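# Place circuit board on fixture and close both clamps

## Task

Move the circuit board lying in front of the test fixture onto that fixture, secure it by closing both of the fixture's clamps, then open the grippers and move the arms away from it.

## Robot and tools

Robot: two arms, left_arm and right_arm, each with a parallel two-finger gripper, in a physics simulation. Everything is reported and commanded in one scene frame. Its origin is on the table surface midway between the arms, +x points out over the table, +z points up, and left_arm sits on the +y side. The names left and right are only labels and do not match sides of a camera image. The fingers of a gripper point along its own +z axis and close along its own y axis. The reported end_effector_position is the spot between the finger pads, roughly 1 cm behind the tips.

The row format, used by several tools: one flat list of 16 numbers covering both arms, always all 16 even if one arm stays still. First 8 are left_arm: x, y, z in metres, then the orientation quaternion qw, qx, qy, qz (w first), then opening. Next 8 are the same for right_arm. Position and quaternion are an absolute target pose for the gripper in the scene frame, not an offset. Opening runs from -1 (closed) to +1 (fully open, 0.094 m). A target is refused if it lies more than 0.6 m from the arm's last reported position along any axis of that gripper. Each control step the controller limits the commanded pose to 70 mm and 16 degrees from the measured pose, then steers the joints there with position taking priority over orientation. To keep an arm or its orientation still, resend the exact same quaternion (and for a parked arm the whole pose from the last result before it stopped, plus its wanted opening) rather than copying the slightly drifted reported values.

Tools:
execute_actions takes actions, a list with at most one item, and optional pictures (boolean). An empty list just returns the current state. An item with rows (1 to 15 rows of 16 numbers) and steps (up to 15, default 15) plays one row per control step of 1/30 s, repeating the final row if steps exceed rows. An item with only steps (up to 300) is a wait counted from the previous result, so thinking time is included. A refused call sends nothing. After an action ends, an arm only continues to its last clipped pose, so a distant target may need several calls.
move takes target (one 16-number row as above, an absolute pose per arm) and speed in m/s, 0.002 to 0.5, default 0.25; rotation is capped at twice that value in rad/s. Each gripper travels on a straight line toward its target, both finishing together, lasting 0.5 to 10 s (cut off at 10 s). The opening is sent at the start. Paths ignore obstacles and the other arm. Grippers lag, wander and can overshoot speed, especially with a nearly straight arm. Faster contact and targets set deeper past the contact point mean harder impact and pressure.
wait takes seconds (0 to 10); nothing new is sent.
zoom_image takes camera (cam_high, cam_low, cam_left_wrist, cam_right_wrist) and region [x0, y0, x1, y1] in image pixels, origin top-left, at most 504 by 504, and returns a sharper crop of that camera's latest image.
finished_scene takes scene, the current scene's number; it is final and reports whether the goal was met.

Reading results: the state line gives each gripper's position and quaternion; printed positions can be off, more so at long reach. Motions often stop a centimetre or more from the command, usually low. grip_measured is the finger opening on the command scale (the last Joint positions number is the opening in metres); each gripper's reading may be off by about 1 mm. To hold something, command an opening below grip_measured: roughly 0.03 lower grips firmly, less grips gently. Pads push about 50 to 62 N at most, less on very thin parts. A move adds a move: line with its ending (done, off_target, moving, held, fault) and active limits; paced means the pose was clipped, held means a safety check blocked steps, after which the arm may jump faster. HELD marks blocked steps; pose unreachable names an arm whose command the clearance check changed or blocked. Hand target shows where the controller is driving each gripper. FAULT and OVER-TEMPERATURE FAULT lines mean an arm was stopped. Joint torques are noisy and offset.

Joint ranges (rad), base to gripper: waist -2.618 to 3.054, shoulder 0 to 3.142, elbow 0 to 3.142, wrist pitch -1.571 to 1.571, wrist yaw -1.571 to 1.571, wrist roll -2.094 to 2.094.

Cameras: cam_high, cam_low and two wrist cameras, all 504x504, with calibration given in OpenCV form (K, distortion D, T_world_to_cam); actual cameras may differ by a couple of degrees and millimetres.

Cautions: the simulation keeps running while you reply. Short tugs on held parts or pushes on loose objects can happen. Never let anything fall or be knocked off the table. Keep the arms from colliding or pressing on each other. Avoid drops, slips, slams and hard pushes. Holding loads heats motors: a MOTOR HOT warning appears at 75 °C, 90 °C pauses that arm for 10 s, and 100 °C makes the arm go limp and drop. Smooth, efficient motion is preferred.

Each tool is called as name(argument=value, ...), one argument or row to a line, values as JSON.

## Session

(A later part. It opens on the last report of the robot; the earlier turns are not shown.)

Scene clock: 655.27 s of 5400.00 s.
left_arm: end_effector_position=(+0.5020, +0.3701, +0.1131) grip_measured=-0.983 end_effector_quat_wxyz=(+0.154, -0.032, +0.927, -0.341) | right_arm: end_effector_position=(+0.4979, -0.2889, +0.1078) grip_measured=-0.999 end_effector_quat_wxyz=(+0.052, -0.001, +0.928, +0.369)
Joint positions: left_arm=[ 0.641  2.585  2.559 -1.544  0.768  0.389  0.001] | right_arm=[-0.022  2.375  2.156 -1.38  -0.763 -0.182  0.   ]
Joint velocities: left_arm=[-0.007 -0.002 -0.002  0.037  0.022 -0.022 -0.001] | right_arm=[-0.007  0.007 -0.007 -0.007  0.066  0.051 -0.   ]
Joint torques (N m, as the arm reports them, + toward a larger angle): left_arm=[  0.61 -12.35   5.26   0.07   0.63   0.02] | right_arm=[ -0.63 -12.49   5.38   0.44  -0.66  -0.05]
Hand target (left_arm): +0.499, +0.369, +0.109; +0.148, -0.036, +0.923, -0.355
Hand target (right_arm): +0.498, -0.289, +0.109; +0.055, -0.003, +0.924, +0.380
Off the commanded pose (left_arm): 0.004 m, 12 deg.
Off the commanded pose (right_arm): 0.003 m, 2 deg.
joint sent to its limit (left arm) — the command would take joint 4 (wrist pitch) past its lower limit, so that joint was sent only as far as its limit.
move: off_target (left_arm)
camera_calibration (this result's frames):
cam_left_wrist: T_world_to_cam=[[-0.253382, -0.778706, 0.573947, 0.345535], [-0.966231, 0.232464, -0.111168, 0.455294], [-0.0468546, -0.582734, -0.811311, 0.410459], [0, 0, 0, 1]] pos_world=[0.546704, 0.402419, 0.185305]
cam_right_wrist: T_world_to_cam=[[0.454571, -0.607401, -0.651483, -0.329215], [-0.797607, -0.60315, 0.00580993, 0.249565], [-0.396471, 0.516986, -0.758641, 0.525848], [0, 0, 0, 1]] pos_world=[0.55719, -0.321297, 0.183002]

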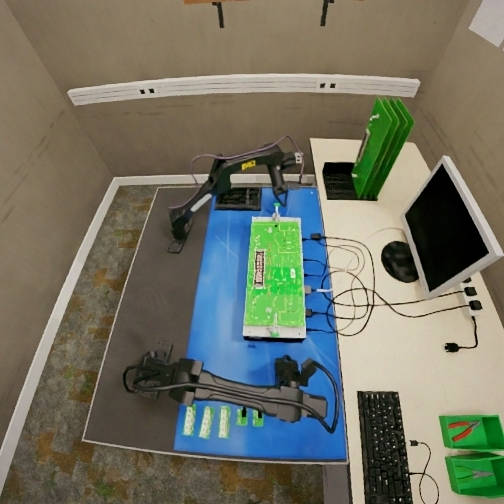

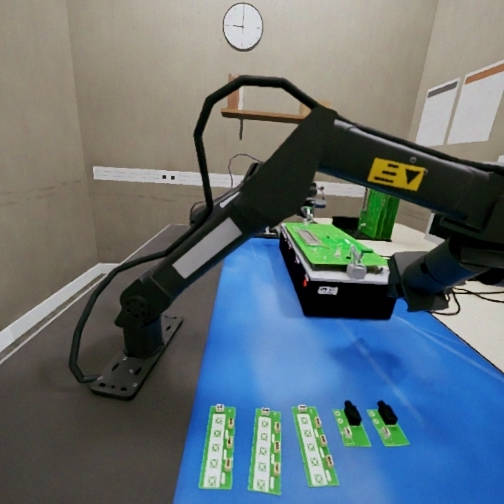

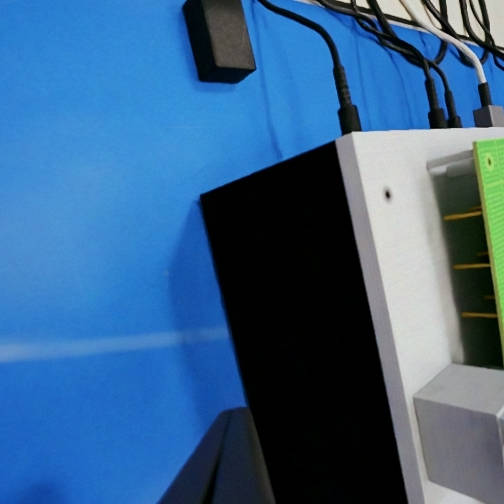

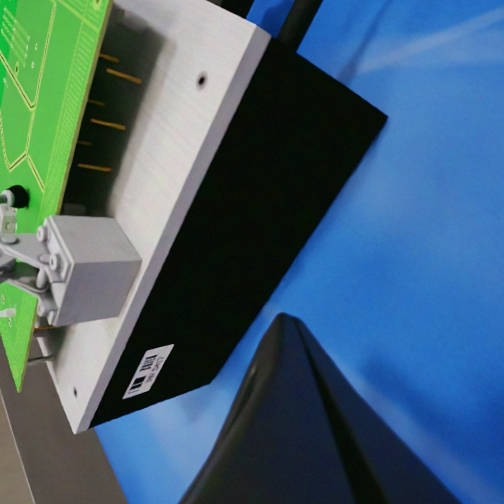

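move(
  target=[0.446,0.37,0.235,0.15,0,0.99,0,-0.4,0.436,-0.3,0.235,0.15,0,0.99,0,-0.4],
)

move(
  target=[0.446,0.211,0.235,0.15,0,0.99,0,-0.4,0.436,-0.139,0.235,0.15,0,0.99,0,-0.4],
)

move(
  target=[0.446,0.211,0.16,0.09,0,0.996,0,-0.4,0.436,-0.139,0.16,0.09,0,0.996,0,-0.4],
)

Scene clock: 671.13 s of 5400.00 s.
left_arm: end_effector_position=(+0.4542, +0.3722, +0.2349) grip_measured=-0.402 end_effector_quat_wxyz=(+0.168, +0.003, +0.986, +0.003) | right_arm: end_effector_position=(+0.4383, -0.2997, +0.2220) grip_measured=-0.402 end_effector_quat_wxyz=(+0.139, +0.002, +0.990, +0.004)
Joint positions: left_arm=[ 0.452  2.143  2.439 -1.54   0.083  0.262  0.028] | right_arm=[ 0.237  1.922  2.066 -1.437  0.017  0.092  0.028]
Joint velocities: left_arm=[-0.012  0.017  0.007  0.066 -0.037 -0.022 -0.   ] | right_arm=[ 0.022  0.002  0.012  0.022 -0.051  0.007 -0.001]
Joint torques (N m, as the arm reports them, + toward a larger angle): left_arm=[ -0.43 -10.84   4.83   0.55   0.03  -0.13] | right_arm=[  0.2  -10.25   8.68   0.81   0.13   0.09]
Hand target (left_arm): +0.447, +0.370, +0.236; +0.159, +0.000, +0.987, +0.003
Hand target (right_arm): +0.438, -0.300, +0.238; +0.158, +0.005, +0.988, +0.001
Off the commanded pose (left_arm): 0.008 m, 2 deg.
Off the commanded pose (right_arm): 0.013 m, 1 deg.
joint sent to its limit (left arm) — the command would take joint 4 (wrist pitch) past its lower limit, so that joint was sent only as far as its limit.
After step 90, 10.70 s passed at rest.
move: off_target (right_arm)
camera_calibration (this result's frames):
cam_left_wrist: T_world_to_cam=[[-0.211848, -0.974505, -0.0738918, 0.471345], [-0.976983, 0.209239, 0.0415122, 0.399813], [-0.0249927, 0.0809853, -0.996402, 0.294778], [0, 0, 0, 1]] pos_world=[0.497832, 0.351798, 0.311949]
cam_right_wrist: T_world_to_cam=[[0.419955, -0.907485, 0.0104092, -0.455961], [-0.877814, -0.403259, 0.258504, 0.233799], [-0.230391, -0.117697, -0.965954, 0.377445], [0, 0, 0, 1]] pos_world=[0.483675, -0.275072, 0.308903]

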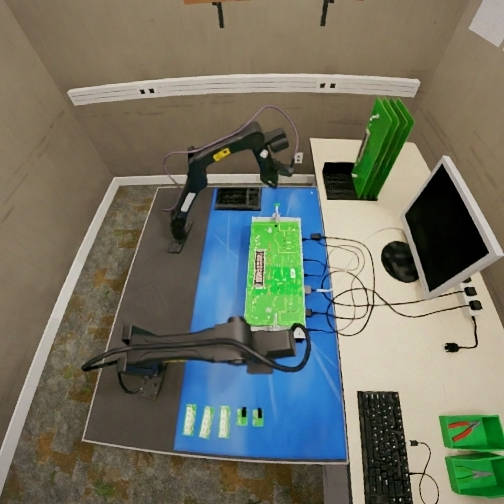

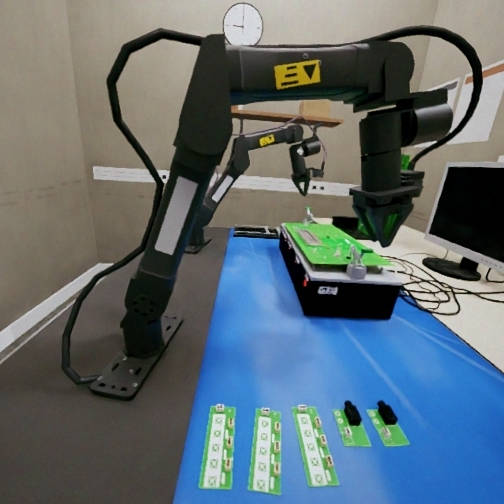

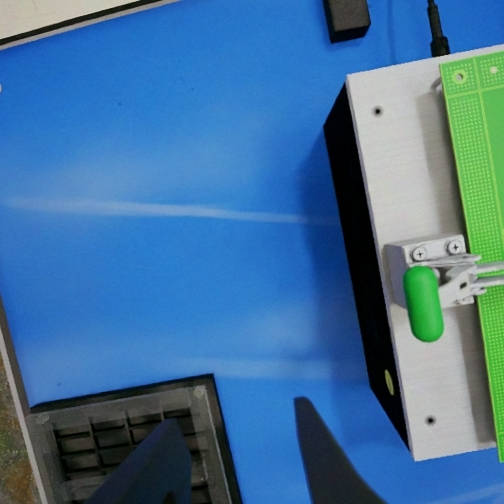

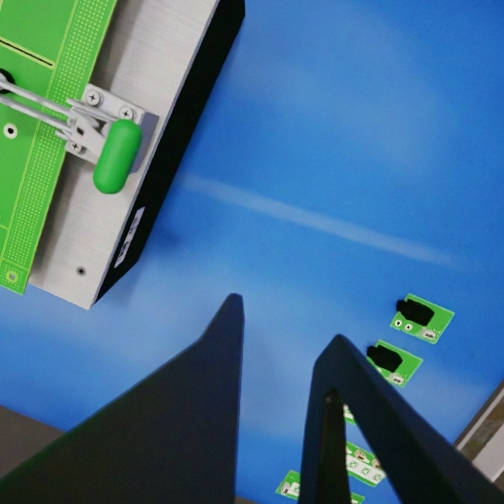

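Scene clock: 672.40 s of 5400.00 s.
left_arm: end_effector_position=(+0.4494, +0.2059, +0.2283) grip_measured=-0.402 end_effector_quat_wxyz=(+0.146, +0.009, +0.989, -0.004) | right_arm: end_effector_position=(+0.4348, -0.1333, +0.2280) grip_measured=-0.402 end_effector_quat_wxyz=(+0.160, -0.011, +0.987, +0.011)
Joint positions: left_arm=[ 0.039  2.091  2.34  -1.527 -0.031 -0.121  0.028] | right_arm=[ 0.655  2.145  2.418 -1.55   0.132  0.467  0.028]
Joint velocities: left_arm=[-0.017  0.002  0.007 -0.007 -0.022 -0.007 -0.001] | right_arm=[ 0.007  0.017 -0.012  0.022 -0.066  0.037  0.001]
Joint torques (N m, as the arm reports them, + toward a larger angle): left_arm=[ 0.51 -9.2   7.81  0.6  -0.1  -0.17] | right_arm=[ -0.6  -10.     8.35   0.82   0.2    0.05]
Hand target (left_arm): +0.449, +0.210, +0.235; +0.152, +0.000, +0.988, -0.001
Hand target (right_arm): +0.438, -0.138, +0.234; +0.169, -0.001, +0.986, +0.008
Off the commanded pose (left_arm): 0.009 m, 1 deg.
Off the commanded pose (right_arm): 0.009 m, 2 deg.
joint sent to its limit (right arm) — the command would take joint 4 (wrist pitch) past its lower limit, so that joint was sent only as far as its limit.
move: done
camera_calibration (this result's frames):
cam_left_wrist: T_world_to_cam=[[-0.227758, -0.972327, -0.0520324, 0.309495], [-0.971347, 0.223152, 0.0817789, 0.415688], [-0.0679047, 0.0691673, -0.995291, 0.323011], [0, 0, 0, 1]] pos_world=[0.496201, 0.185827, 0.303599]
cam_right_wrist: T_world_to_cam=[[0.443266, -0.896159, 0.0203416, -0.314512], [-0.876989, -0.428864, 0.216718, 0.302045], [-0.18549, -0.113903, -0.976022, 0.385307], [0, 0, 0, 1]] pos_world=[0.475773, -0.108429, 0.317008]

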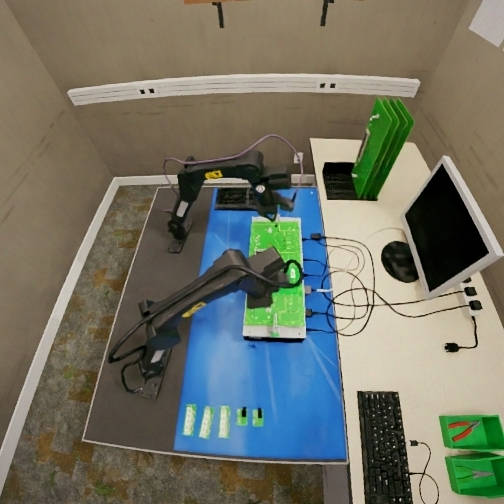

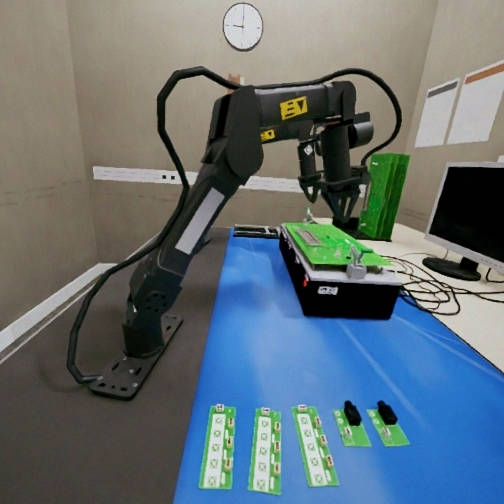

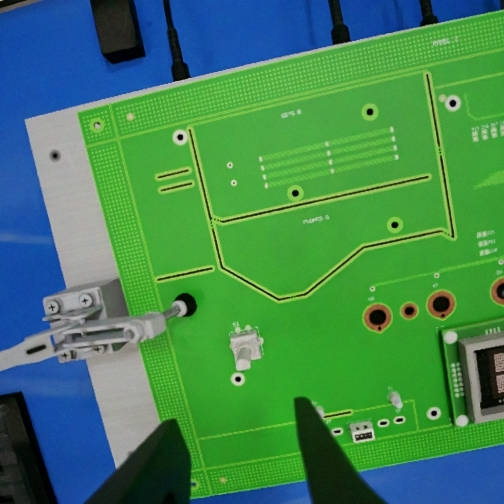

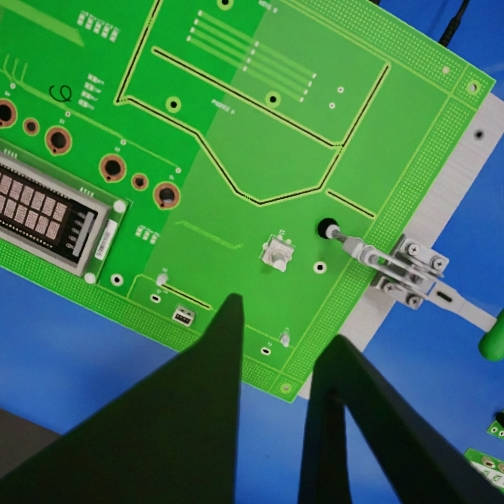

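Scene clock: 673.37 s of 5400.00 s.
left_arm: end_effector_position=(+0.4454, +0.2097, +0.1630) grip_measured=-0.402 end_effector_quat_wxyz=(+0.092, +0.006, +0.996, +0.003) | right_arm: end_effector_position=(+0.4351, -0.1385, +0.1612) grip_measured=-0.402 end_effector_quat_wxyz=(+0.092, -0.005, +0.996, -0.006)
Joint positions: left_arm=[ 0.047  2.089  2.085 -1.385 -0.029 -0.121  0.028] | right_arm=[ 0.63   2.182  2.227 -1.457  0.095  0.467  0.028]
Joint velocities: left_arm=[-0.002 -0.002  0.002 -0.007 -0.007  0.007  0.   ] | right_arm=[-0.007  0.002 -0.002  0.007 -0.037 -0.007 -0.001]
Joint torques (N m, as the arm reports them, + toward a larger angle): left_arm=[ 0.54 -9.66  5.23  0.49  0.05 -0.15] | right_arm=[ -0.52 -11.51   5.17   0.88  -0.02   0.04]
Hand target (left_arm): +0.445, +0.211, +0.160; +0.090, +0.000, +0.996, -0.001
Hand target (right_arm): +0.435, -0.139, +0.160; +0.090, -0.001, +0.996, -0.001
Off the commanded pose (left_arm): 0.003 m, 1 deg.
Off the commanded pose (right_arm): 0.002 m, 1 deg.
move: done
camera_calibration (this result's frames):
cam_left_wrist: T_world_to_cam=[[-0.225432, -0.973419, -0.0404416, 0.306181], [-0.958235, 0.214035, 0.189667, 0.394709], [-0.17597, 0.0815096, -0.981015, 0.300648], [0, 0, 0, 1]] pos_world=[0.500152, 0.189055, 0.232459]
cam_right_wrist: T_world_to_cam=[[0.429237, -0.903136, -0.0100174, -0.307826], [-0.845361, -0.405633, 0.347601, 0.282866], [-0.317995, -0.140735, -0.937589, 0.367307], [0, 0, 0, 1]] pos_world=[0.488056, -0.111576, 0.242974]

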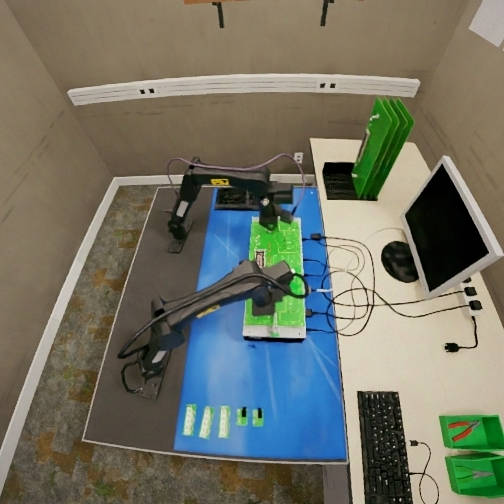

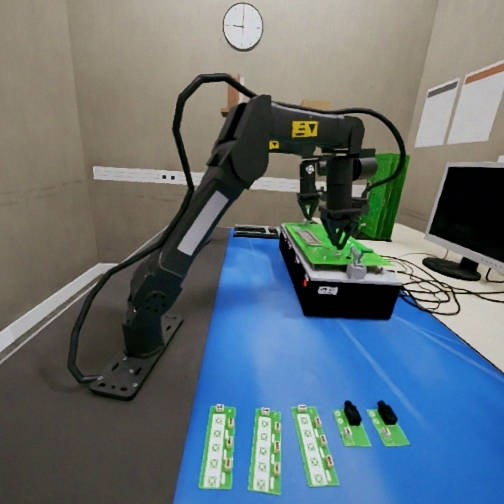

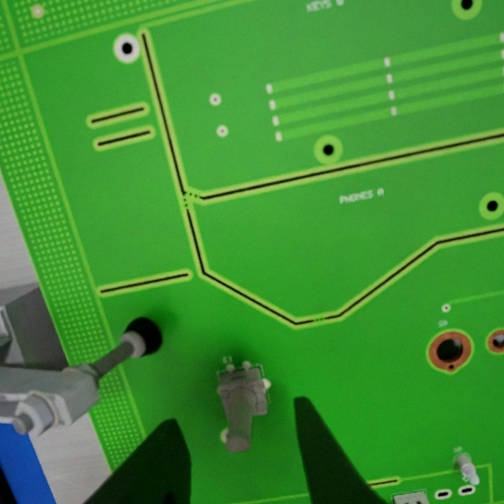

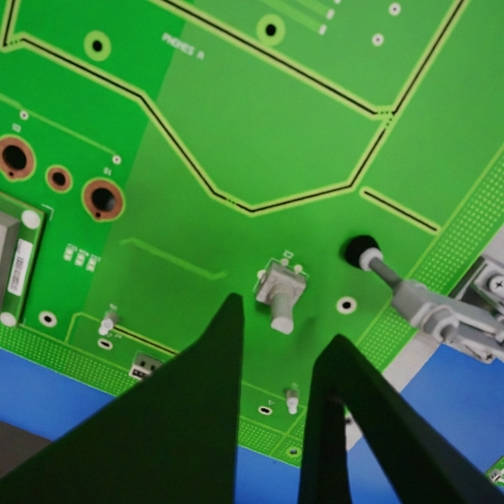

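Descend, grip, slide +x while pressing down lightly.

move(
  target=[0.446,0.211,0.134,0.07,0,0.998,0,-0.4,0.436,-0.139,0.134,0.07,0,0.998,0,-0.4],
  speed=0.08,
)

move(
  target=[0.446,0.211,0.134,0.07,0,0.998,0,-0.82,0.436,-0.139,0.134,0.07,0,0.998,0,-0.835],
)

move(
  target=[0.462,0.211,0.128,0.07,0,0.998,0,-0.82,0.449,-0.139,0.128,0.07,0,0.998,0,-0.835],
  speed=0.005,
)

Scene clock: 681.97 s of 5400.00 s.
left_arm: end_effector_position=(+0.4456, +0.2089, +0.1494) grip_measured=-0.402 end_effector_quat_wxyz=(+0.087, +0.006, +0.996, +0.001) | right_arm: end_effector_position=(+0.4359, -0.1369, +0.1422) grip_measured=-0.402 end_effector_quat_wxyz=(+0.080, -0.003, +0.997, -0.001)
Joint positions: left_arm=[ 0.047  2.089  2.032 -1.342 -0.025 -0.121  0.028] | right_arm=[ 0.625  2.189  2.164 -1.404  0.075  0.467  0.028]
Joint velocities: left_arm=[-0.002 -0.007 -0.012 -0.037 -0.081  0.037  0.   ] | right_arm=[-0.007 -0.002  0.012 -0.007 -0.051  0.007  0.   ]
Joint torques (N m, as the arm reports them, + toward a larger angle): left_arm=[ 0.75 -7.87  5.34  0.51  0.09 -0.07] | right_arm=[ -0.65 -10.72   4.99   0.72  -0.05   0.  ]
Hand target (left_arm): +0.445, +0.211, +0.134; +0.070, +0.000, +0.998, -0.000
Hand target (right_arm): +0.436, -0.139, +0.134; +0.070, -0.000, +0.998, -0.001
Off the commanded pose (left_arm): 0.016 m, 2 deg.
Off the commanded pose (right_arm): 0.008 m, 1 deg.
After step 90, 4.73 s passed at rest.
move: off_target (left_arm)
camera_calibration (this result's frames):
cam_left_wrist: T_world_to_cam=[[-0.226549, -0.973356, -0.0354175, 0.304657], [-0.956057, 0.215281, 0.199018, 0.395072], [-0.186091, 0.0789484, -0.979356, 0.292281], [0, 0, 0, 1]] pos_world=[0.501122, 0.188413, 0.218411]
cam_right_wrist: T_world_to_cam=[[0.426315, -0.9041, -0.0292988, -0.303081], [-0.83762, -0.406782, 0.364583, 0.284919], [-0.341538, -0.130886, -0.93071, 0.360575], [0, 0, 0, 1]] pos_world=[0.491012, -0.110921, 0.222834]

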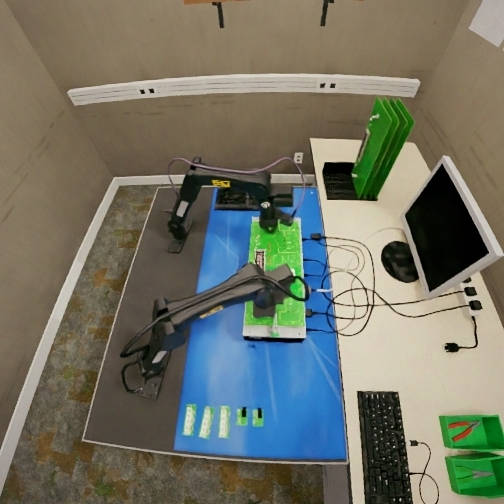

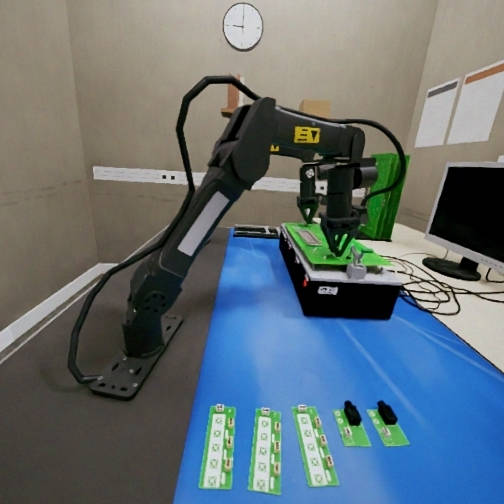

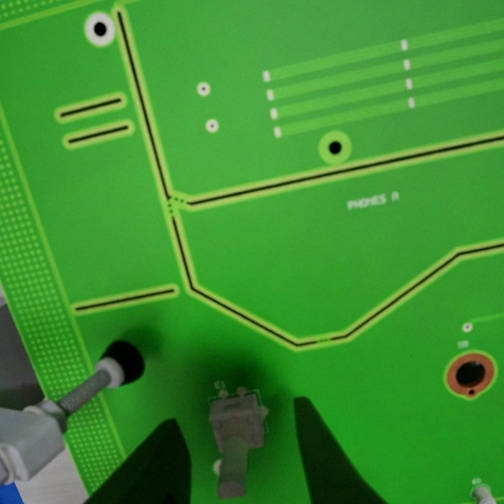

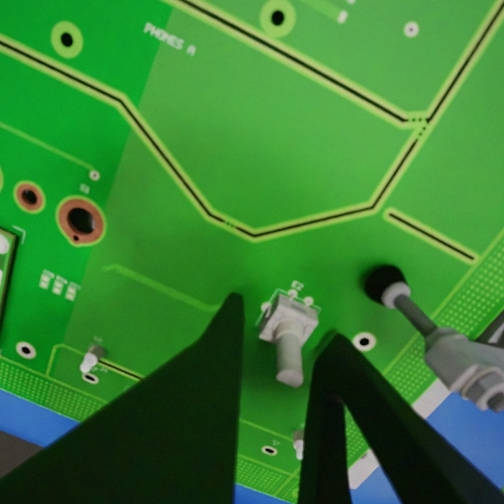

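Scene clock: 682.67 s of 5400.00 s.
left_arm: end_effector_position=(+0.4459, +0.2109, +0.1495) grip_measured=-0.818 end_effector_quat_wxyz=(+0.088, +0.005, +0.996, +0.005) | right_arm: end_effector_position=(+0.4359, -0.1379, +0.1422) grip_measured=-0.803 end_effector_quat_wxyz=(+0.080, -0.003, +0.997, -0.003)
Joint positions: left_arm=[ 0.049  2.089  2.032 -1.342 -0.031 -0.121  0.009] | right_arm=[ 0.624  2.189  2.164 -1.406  0.078  0.467  0.009]
Joint velocities: left_arm=[ 0.012  0.007 -0.002 -0.037  0.022  0.022 -0.001] | right_arm=[ 0.007  0.002  0.002 -0.022 -0.051 -0.095 -0.001]
Joint torques (N m, as the arm reports them, + toward a larger angle): left_arm=[ 0.65 -7.91  5.56  0.46  0.16 -0.08] | right_arm=[ -0.59 -10.47   5.19   0.79  -0.1    0.  ]
Hand target (left_arm): +0.445, +0.211, +0.134; +0.070, -0.000, +0.998, -0.000
Hand target (right_arm): +0.436, -0.139, +0.134; +0.070, -0.000, +0.998, -0.000
Off the commanded pose (left_arm): 0.015 m, 2 deg.
Off the commanded pose (right_arm): 0.008 m, 1 deg.
move: off_target (left_arm)
camera_calibration (this result's frames):
cam_left_wrist: T_world_to_cam=[[-0.223506, -0.973791, -0.0421475, 0.306452], [-0.956897, 0.21099, 0.199577, 0.396069], [-0.185454, 0.0849375, -0.978975, 0.290597], [0, 0, 0, 1]] pos_world=[0.501383, 0.190171, 0.218357]
cam_right_wrist: T_world_to_cam=[[0.42523, -0.904706, -0.0262076, -0.304038], [-0.837992, -0.404483, 0.366281, 0.284737], [-0.341977, -0.133792, -0.930135, 0.360122], [0, 0, 0, 1]] pos_world=[0.491047, -0.111712, 0.2227]

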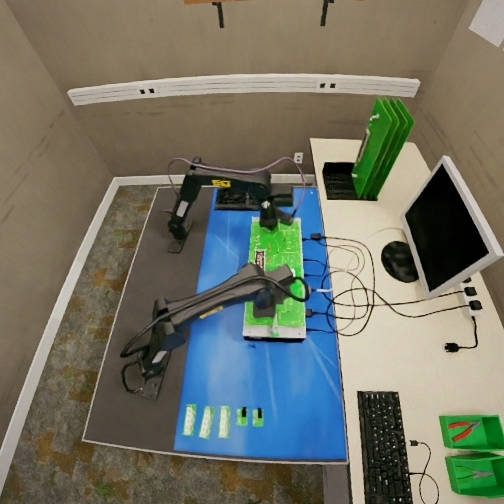

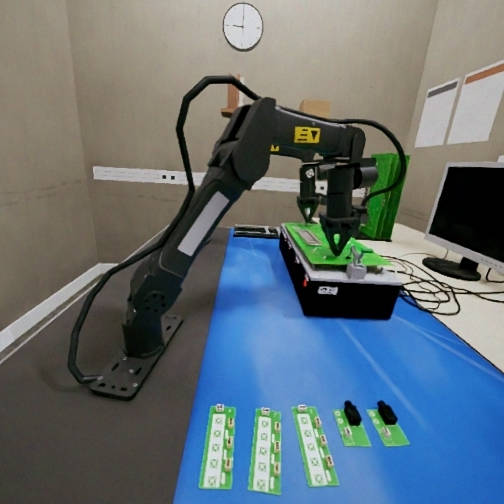

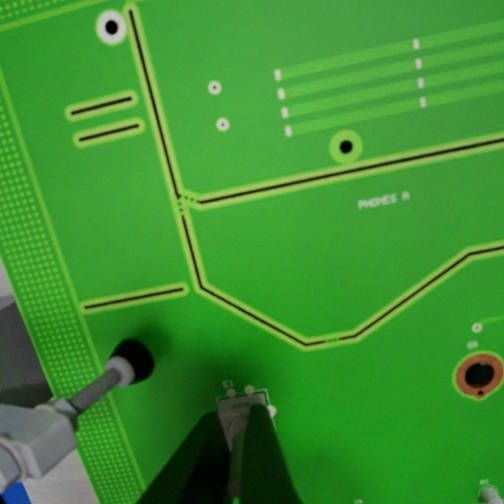

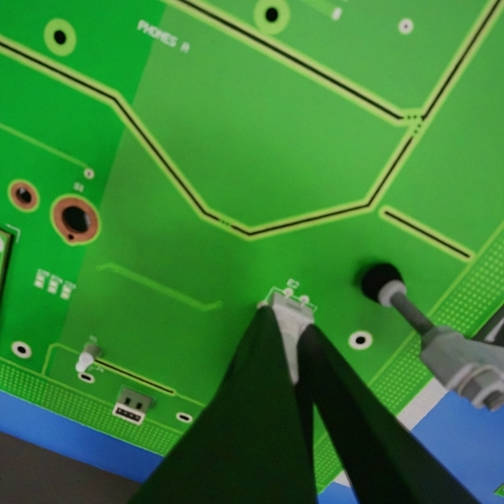

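Scene clock: 688.27 s of 5400.00 s.
left_arm: end_effector_position=(+0.4493, +0.2110, +0.1420) grip_measured=-0.818 end_effector_quat_wxyz=(+0.069, +0.003, +0.998, +0.004) | right_arm: end_effector_position=(+0.4363, -0.1383, +0.1411) grip_measured=-0.803 end_effector_quat_wxyz=(+0.070, -0.002, +0.998, +0.000)
Joint positions: left_arm=[ 0.052  2.144  2.095 -1.384 -0.025 -0.121  0.009] | right_arm=[ 0.617  2.208  2.194 -1.43   0.063  0.463  0.009]
Joint velocities: left_arm=[-0.022 -0.007 -0.002 -0.081 -0.022 -0.139 -0.001] | right_arm=[ 0.002  0.002  0.002  0.081  0.007 -0.022  0.   ]
Joint torques (N m, as the arm reports them, + toward a larger angle): left_arm=[ 0.78 -7.21  7.17  0.67  0.07 -0.05] | right_arm=[-1.05 -7.89  7.58  0.93  0.04 -0.08]
Hand target (left_arm): +0.461, +0.211, +0.128; +0.070, +0.000, +0.998, -0.000
Hand target (right_arm): +0.448, -0.140, +0.128; +0.070, +0.000, +0.998, -0.000
Off the commanded pose (left_arm): 0.019 m, 1 deg.
Off the commanded pose (right_arm): 0.018 m, 0 deg.
move: off_target (left_arm, right_arm)
camera_calibration (this result's frames):
cam_left_wrist: T_world_to_cam=[[-0.222188, -0.974478, -0.0320326, 0.305031], [-0.949488, 0.208789, 0.234264, 0.392989], [-0.221597, 0.0824651, -0.971645, 0.299656], [0, 0, 0, 1]] pos_world=[0.507315, 0.190483, 0.208867]
cam_right_wrist: T_world_to_cam=[[0.42389, -0.904852, -0.0395055, -0.30216], [-0.831308, -0.40601, 0.379582, 0.280297], [-0.359505, -0.12806, -0.924314, 0.366784], [0, 0, 0, 1]] pos_world=[0.492957, -0.112636, 0.220691]

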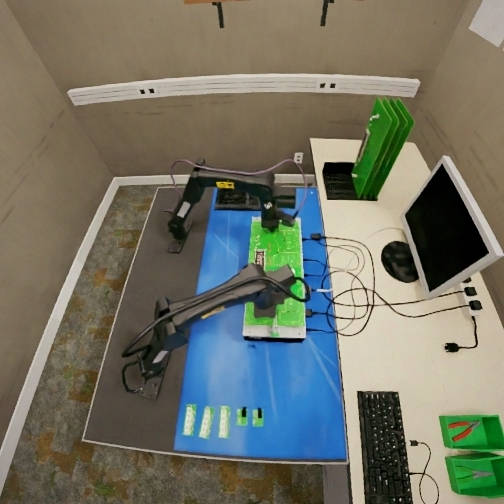

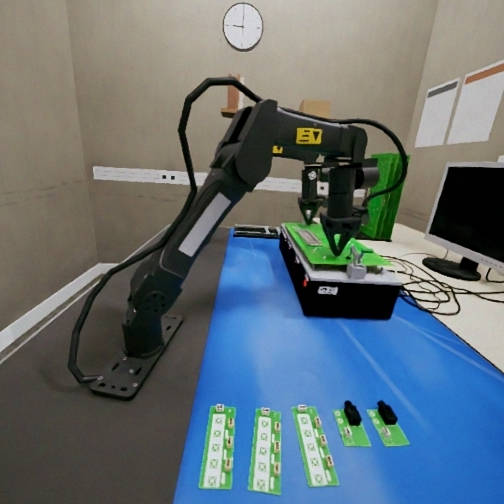

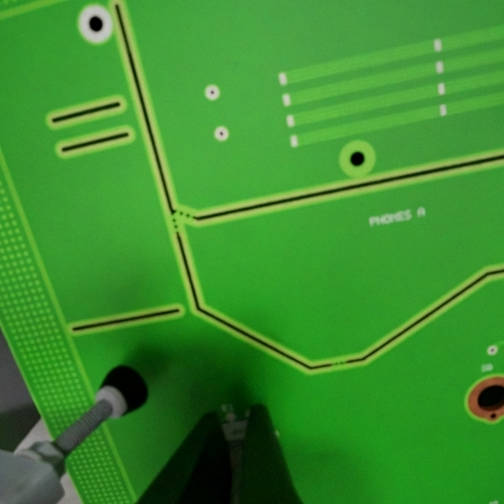

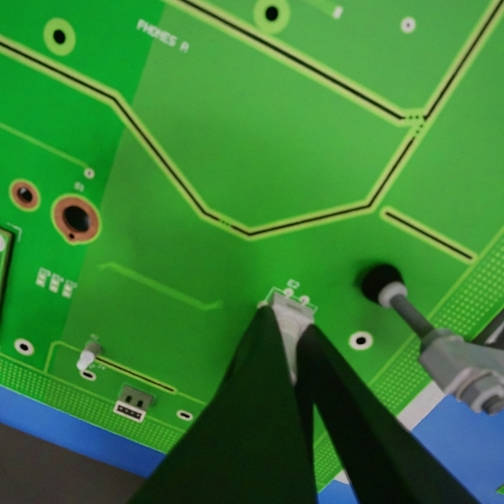

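move(
  target=[0.446,0.211,0.125,0.07,0,0.998,0,-0.4,0.436,-0.139,0.134,0.07,0,0.998,0,-0.835],
  speed=0.05,
)

move(
  target=[0.446,0.211,0.13,0.07,0,0.998,0,-0.84,0.436,-0.139,0.134,0.07,0,0.998,0,-0.835],
)

move(
  target=[0.47,0.211,0.142,0.07,0,0.998,0,-0.84,0.455,-0.139,0.145,0.07,0,0.998,0,-0.835],
  speed=0.005,
)

Scene clock: 697.77 s of 5400.00 s.
left_arm: end_effector_position=(+0.4489, +0.2107, +0.1356) grip_measured=-0.402 end_effector_quat_wxyz=(+0.080, +0.003, +0.997, +0.001) | right_arm: end_effector_position=(+0.4362, -0.1384, +0.1413) grip_measured=-0.803 end_effector_quat_wxyz=(+0.073, -0.002, +0.997, +0.001)
Joint positions: left_arm=[ 0.052  2.11   2.011 -1.314 -0.023 -0.121  0.028] | right_arm=[ 0.617  2.201  2.182 -1.421  0.063  0.463  0.009]
Joint velocities: left_arm=[ 0.007 -0.007 -0.022  0.007 -0.007  0.037 -0.001] | right_arm=[ 0.002  0.012 -0.012  0.007  0.037 -0.007 -0.   ]
Joint torques (N m, as the arm reports them, + toward a larger angle): left_arm=[ 0.11 -9.67  4.13  0.52  0.1  -0.11] | right_arm=[ -0.16 -11.72   3.87   0.93   0.05   0.05]
Hand target (left_arm): +0.446, +0.211, +0.125; +0.069, -0.000, +0.998, +0.000
Hand target (right_arm): +0.436, -0.139, +0.134; +0.070, -0.000, +0.998, -0.000
Off the commanded pose (left_arm): 0.011 m, 1 deg.
Off the commanded pose (right_arm): 0.007 m, 0 deg.
After step 90, 5.80 s passed at rest.
move: off_target (left_arm)
camera_calibration (this result's frames):
cam_left_wrist: T_world_to_cam=[[-0.221704, -0.974569, -0.0326052, 0.304405], [-0.9543, 0.209978, 0.212652, 0.399045], [-0.200398, 0.0782609, -0.976584, 0.285405], [0, 0, 0, 1]] pos_world=[0.505491, 0.190537, 0.203789]
cam_right_wrist: T_world_to_cam=[[0.424065, -0.904763, -0.039668, -0.302194], [-0.832975, -0.406859, 0.37499, 0.281378], [-0.355416, -0.125978, -0.92618, 0.365758], [0, 0, 0, 1]] pos_world=[0.492527, -0.112855, 0.221256]

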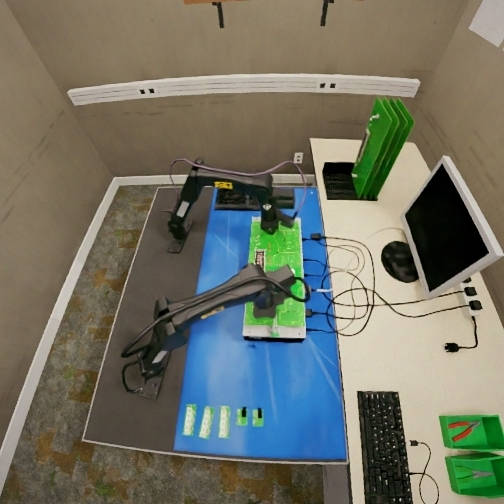

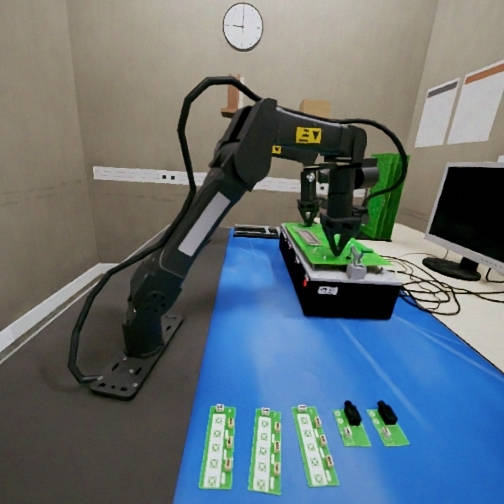

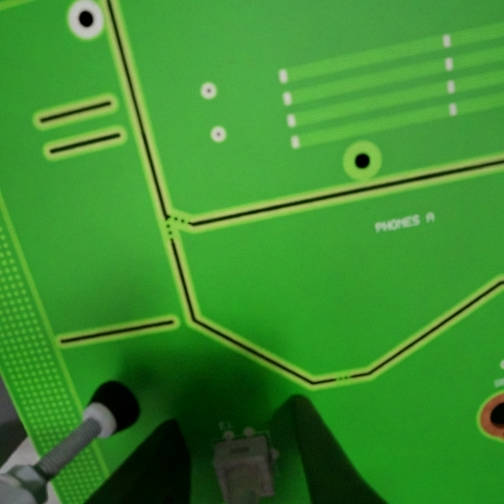

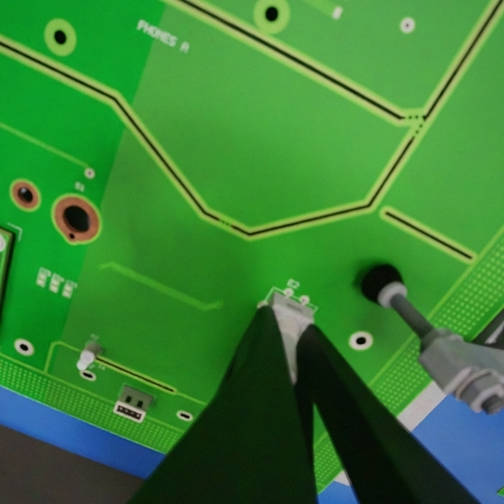

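Scene clock: 698.47 s of 5400.00 s.
left_arm: end_effector_position=(+0.4492, +0.2112, +0.1358) grip_measured=-0.792 end_effector_quat_wxyz=(+0.081, +0.003, +0.997, +0.002) | right_arm: end_effector_position=(+0.4362, -0.1386, +0.1413) grip_measured=-0.803 end_effector_quat_wxyz=(+0.073, -0.002, +0.997, +0.000)
Joint positions: left_arm=[ 0.053  2.109  2.011 -1.313 -0.025 -0.121  0.01 ] | right_arm=[ 0.617  2.201  2.182 -1.422  0.065  0.463  0.009]
Joint velocities: left_arm=[ 0.007  0.007 -0.002  0.051 -0.037 -0.081  0.001] | right_arm=[ 0.002 -0.007  0.002  0.022 -0.022 -0.051 -0.   ]
Joint torques (N m, as the arm reports them, + toward a larger angle): left_arm=[ 0.15 -9.43  5.81  0.35  0.03 -0.09] | right_arm=[ -0.17 -11.46   3.87   0.92   0.03   0.04]
Hand target (left_arm): +0.446, +0.211, +0.130; +0.070, +0.000, +0.998, -0.000
Hand target (right_arm): +0.436, -0.139, +0.134; +0.070, -0.000, +0.998, -0.000
Off the commanded pose (left_arm): 0.007 m, 1 deg.
Off the commanded pose (right_arm): 0.007 m, 0 deg.
move: done
camera_calibration (this result's frames):
cam_left_wrist: T_world_to_cam=[[-0.221344, -0.974579, -0.0346812, 0.305067], [-0.954737, 0.209317, 0.211339, 0.399734], [-0.198708, 0.0798902, -0.976797, 0.284571], [0, 0, 0, 1]] pos_world=[0.505712, 0.190906, 0.204068]
cam_right_wrist: T_world_to_cam=[[0.423899, -0.904906, -0.0381446, -0.30263], [-0.833186, -0.406123, 0.37532, 0.281439], [-0.35512, -0.127316, -0.92611, 0.365416], [0, 0, 0, 1]] pos_world=[0.492542, -0.11303, 0.221242]

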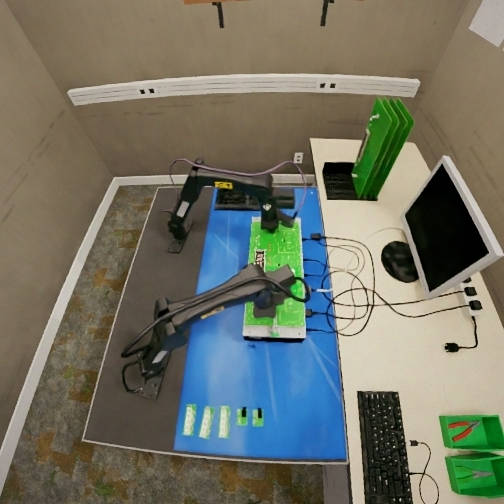

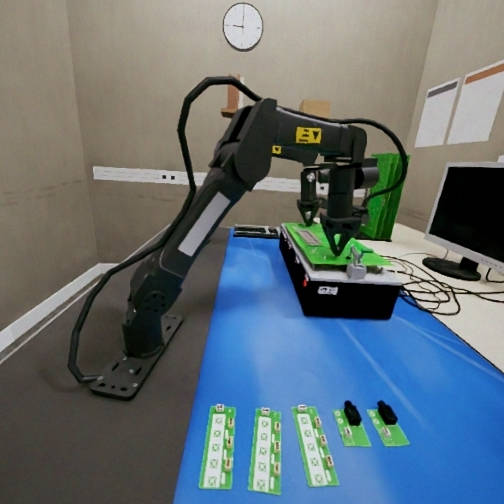

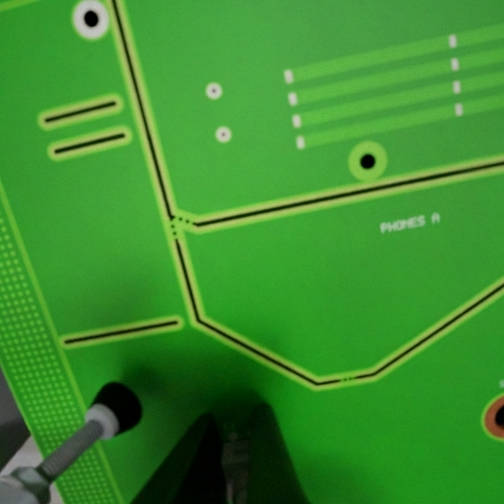

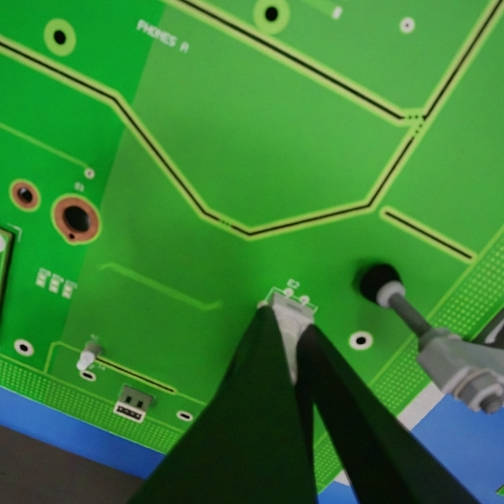

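Scene clock: 703.00 s of 5400.00 s.
left_arm: end_effector_position=(+0.4659, +0.2108, +0.1384) grip_measured=-0.792 end_effector_quat_wxyz=(+0.064, +0.002, +0.998, +0.005) | right_arm: end_effector_position=(+0.4499, -0.1393, +0.1370) grip_measured=-0.803 end_effector_quat_wxyz=(+0.060, +0.002, +0.998, -0.007)
Joint positions: left_arm=[ 0.056  2.246  2.246 -1.445 -0.026 -0.121  0.01 ] | right_arm=[ 0.602  2.314  2.357 -1.512  0.065  0.457  0.009]
Joint velocities: left_arm=[-0.002 -0.007 -0.017 -0.051 -0.066  0.007  0.   ] | right_arm=[ 0.012 -0.002  0.012 -0.051 -0.037 -0.066 -0.001]
Joint torques (N m, as the arm reports them, + toward a larger angle): left_arm=[  0.53 -10.2    8.44   0.31   0.11  -0.03] | right_arm=[ -0.46 -11.68   9.01   0.55   0.01  -0.07]
Hand target (left_arm): +0.470, +0.211, +0.142; +0.070, +0.000, +0.998, -0.000
Hand target (right_arm): +0.455, -0.139, +0.145; +0.070, -0.000, +0.998, +0.000
Off the commanded pose (left_arm): 0.006 m, 1 deg.
Off the commanded pose (right_arm): 0.010 m, 1 deg.
move: done
camera_calibration (this result's frames):
cam_left_wrist: T_world_to_cam=[[-0.218966, -0.975187, -0.0326158, 0.307212], [-0.947841, 0.204653, 0.244368, 0.408334], [-0.231629, 0.0844228, -0.969134, 0.303695], [0, 0, 0, 1]] pos_world=[0.524649, 0.190384, 0.204557]
cam_right_wrist: T_world_to_cam=[[0.415294, -0.908952, -0.0365682, -0.306057], [-0.826741, -0.393892, 0.401682, 0.289365], [-0.379514, -0.136584, -0.915049, 0.374314], [0, 0, 0, 1]] pos_world=[0.508391, -0.113088, 0.21509]

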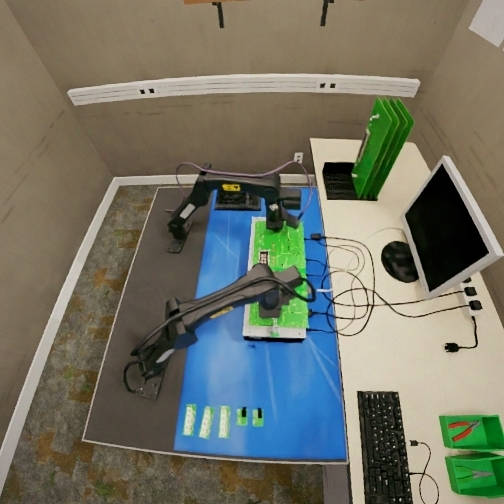

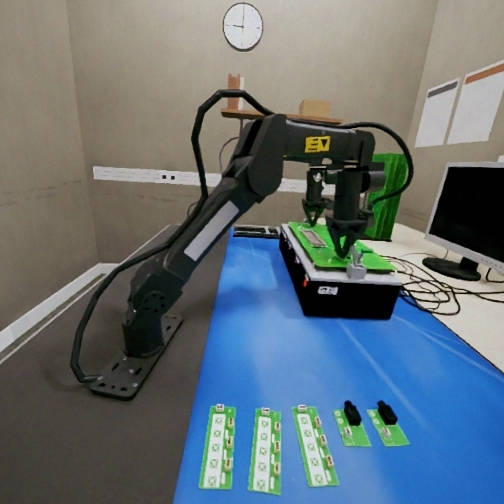

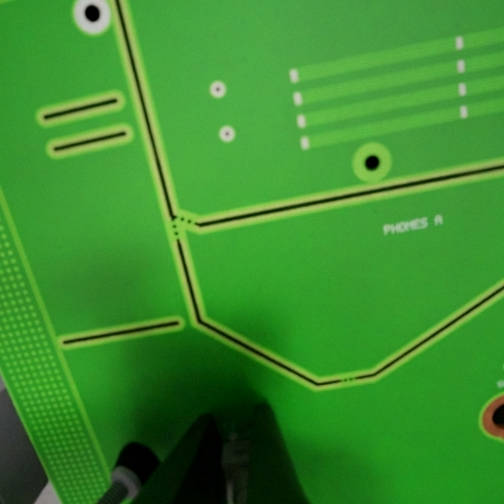

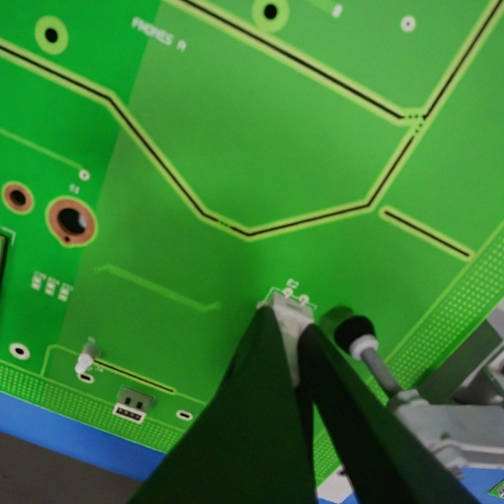

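move(
  target=[0.45,0.211,0.128,0.07,0,0.998,0,-0.84,0.435,-0.139,0.128,0.07,0,0.998,0,-0.835],
  speed=0.004,
)

Scene clock: 712.87 s of 5400.00 s.
left_arm: end_effector_position=(+0.4649, +0.2110, +0.1360) grip_measured=-0.792 end_effector_quat_wxyz=(+0.099, +0.001, +0.995, +0.001) | right_arm: end_effector_position=(+0.4491, -0.1394, +0.1351) grip_measured=-0.803 end_effector_quat_wxyz=(+0.092, +0.004, +0.996, +0.009)
Joint positions: left_arm=[ 0.056  2.142  2.057 -1.29  -0.026 -0.121  0.01 ] | right_arm=[ 0.603  2.198  2.145 -1.346  0.065  0.46   0.009]
Joint velocities: left_arm=[ 0.017 -0.017  0.002 -0.051 -0.037  0.037 -0.001] | right_arm=[ 0.022  0.007 -0.002  0.066 -0.066  0.037 -0.   ]
Joint torques (N m, as the arm reports them, + toward a larger angle): left_arm=[ -0.11 -10.87   4.13   0.25   0.07  -0.04] | right_arm=[  0.76 -12.16   3.93   0.52   0.02   0.08]
Hand target (left_arm): +0.450, +0.211, +0.128; +0.070, -0.000, +0.998, +0.000
Hand target (right_arm): +0.435, -0.139, +0.128; +0.070, -0.000, +0.998, -0.000
Off the commanded pose (left_arm): 0.017 m, 3 deg.
Off the commanded pose (right_arm): 0.016 m, 3 deg.
After step 90, 1.93 s passed at rest.
move: off_target (left_arm, right_arm)
camera_calibration (this result's frames):
cam_left_wrist: T_world_to_cam=[[-0.216496, -0.975501, -0.0390939, 0.306841], [-0.962349, 0.206493, 0.176761, 0.423532], [-0.164358, 0.0758899, -0.983477, 0.273618], [0, 0, 0, 1]] pos_world=[0.518987, 0.191102, 0.206229]
cam_right_wrist: T_world_to_cam=[[0.415912, -0.908589, -0.0385208, -0.305822], [-0.850824, -0.403728, 0.336308, 0.307675], [-0.321118, -0.1071, -0.940964, 0.353698], [0, 0, 0, 1]] pos_world=[0.502551, -0.115769, 0.217563]

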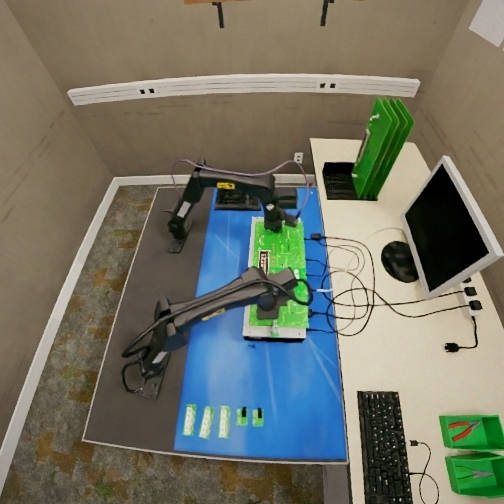

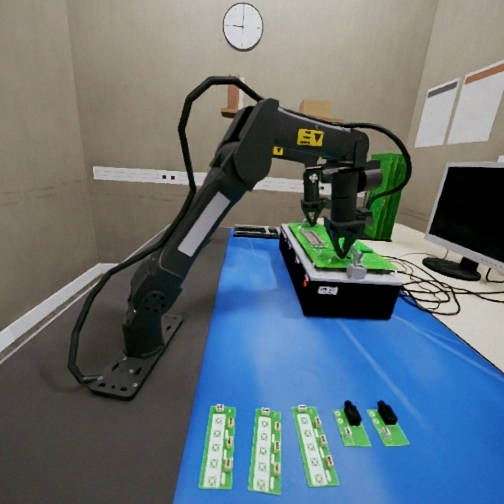

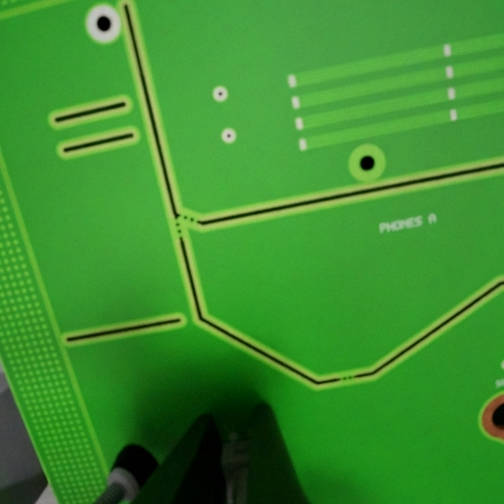

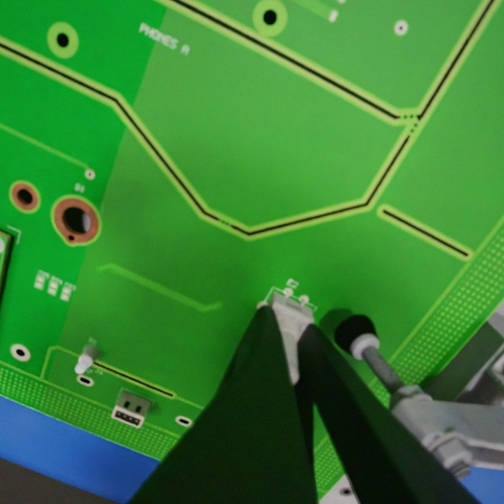

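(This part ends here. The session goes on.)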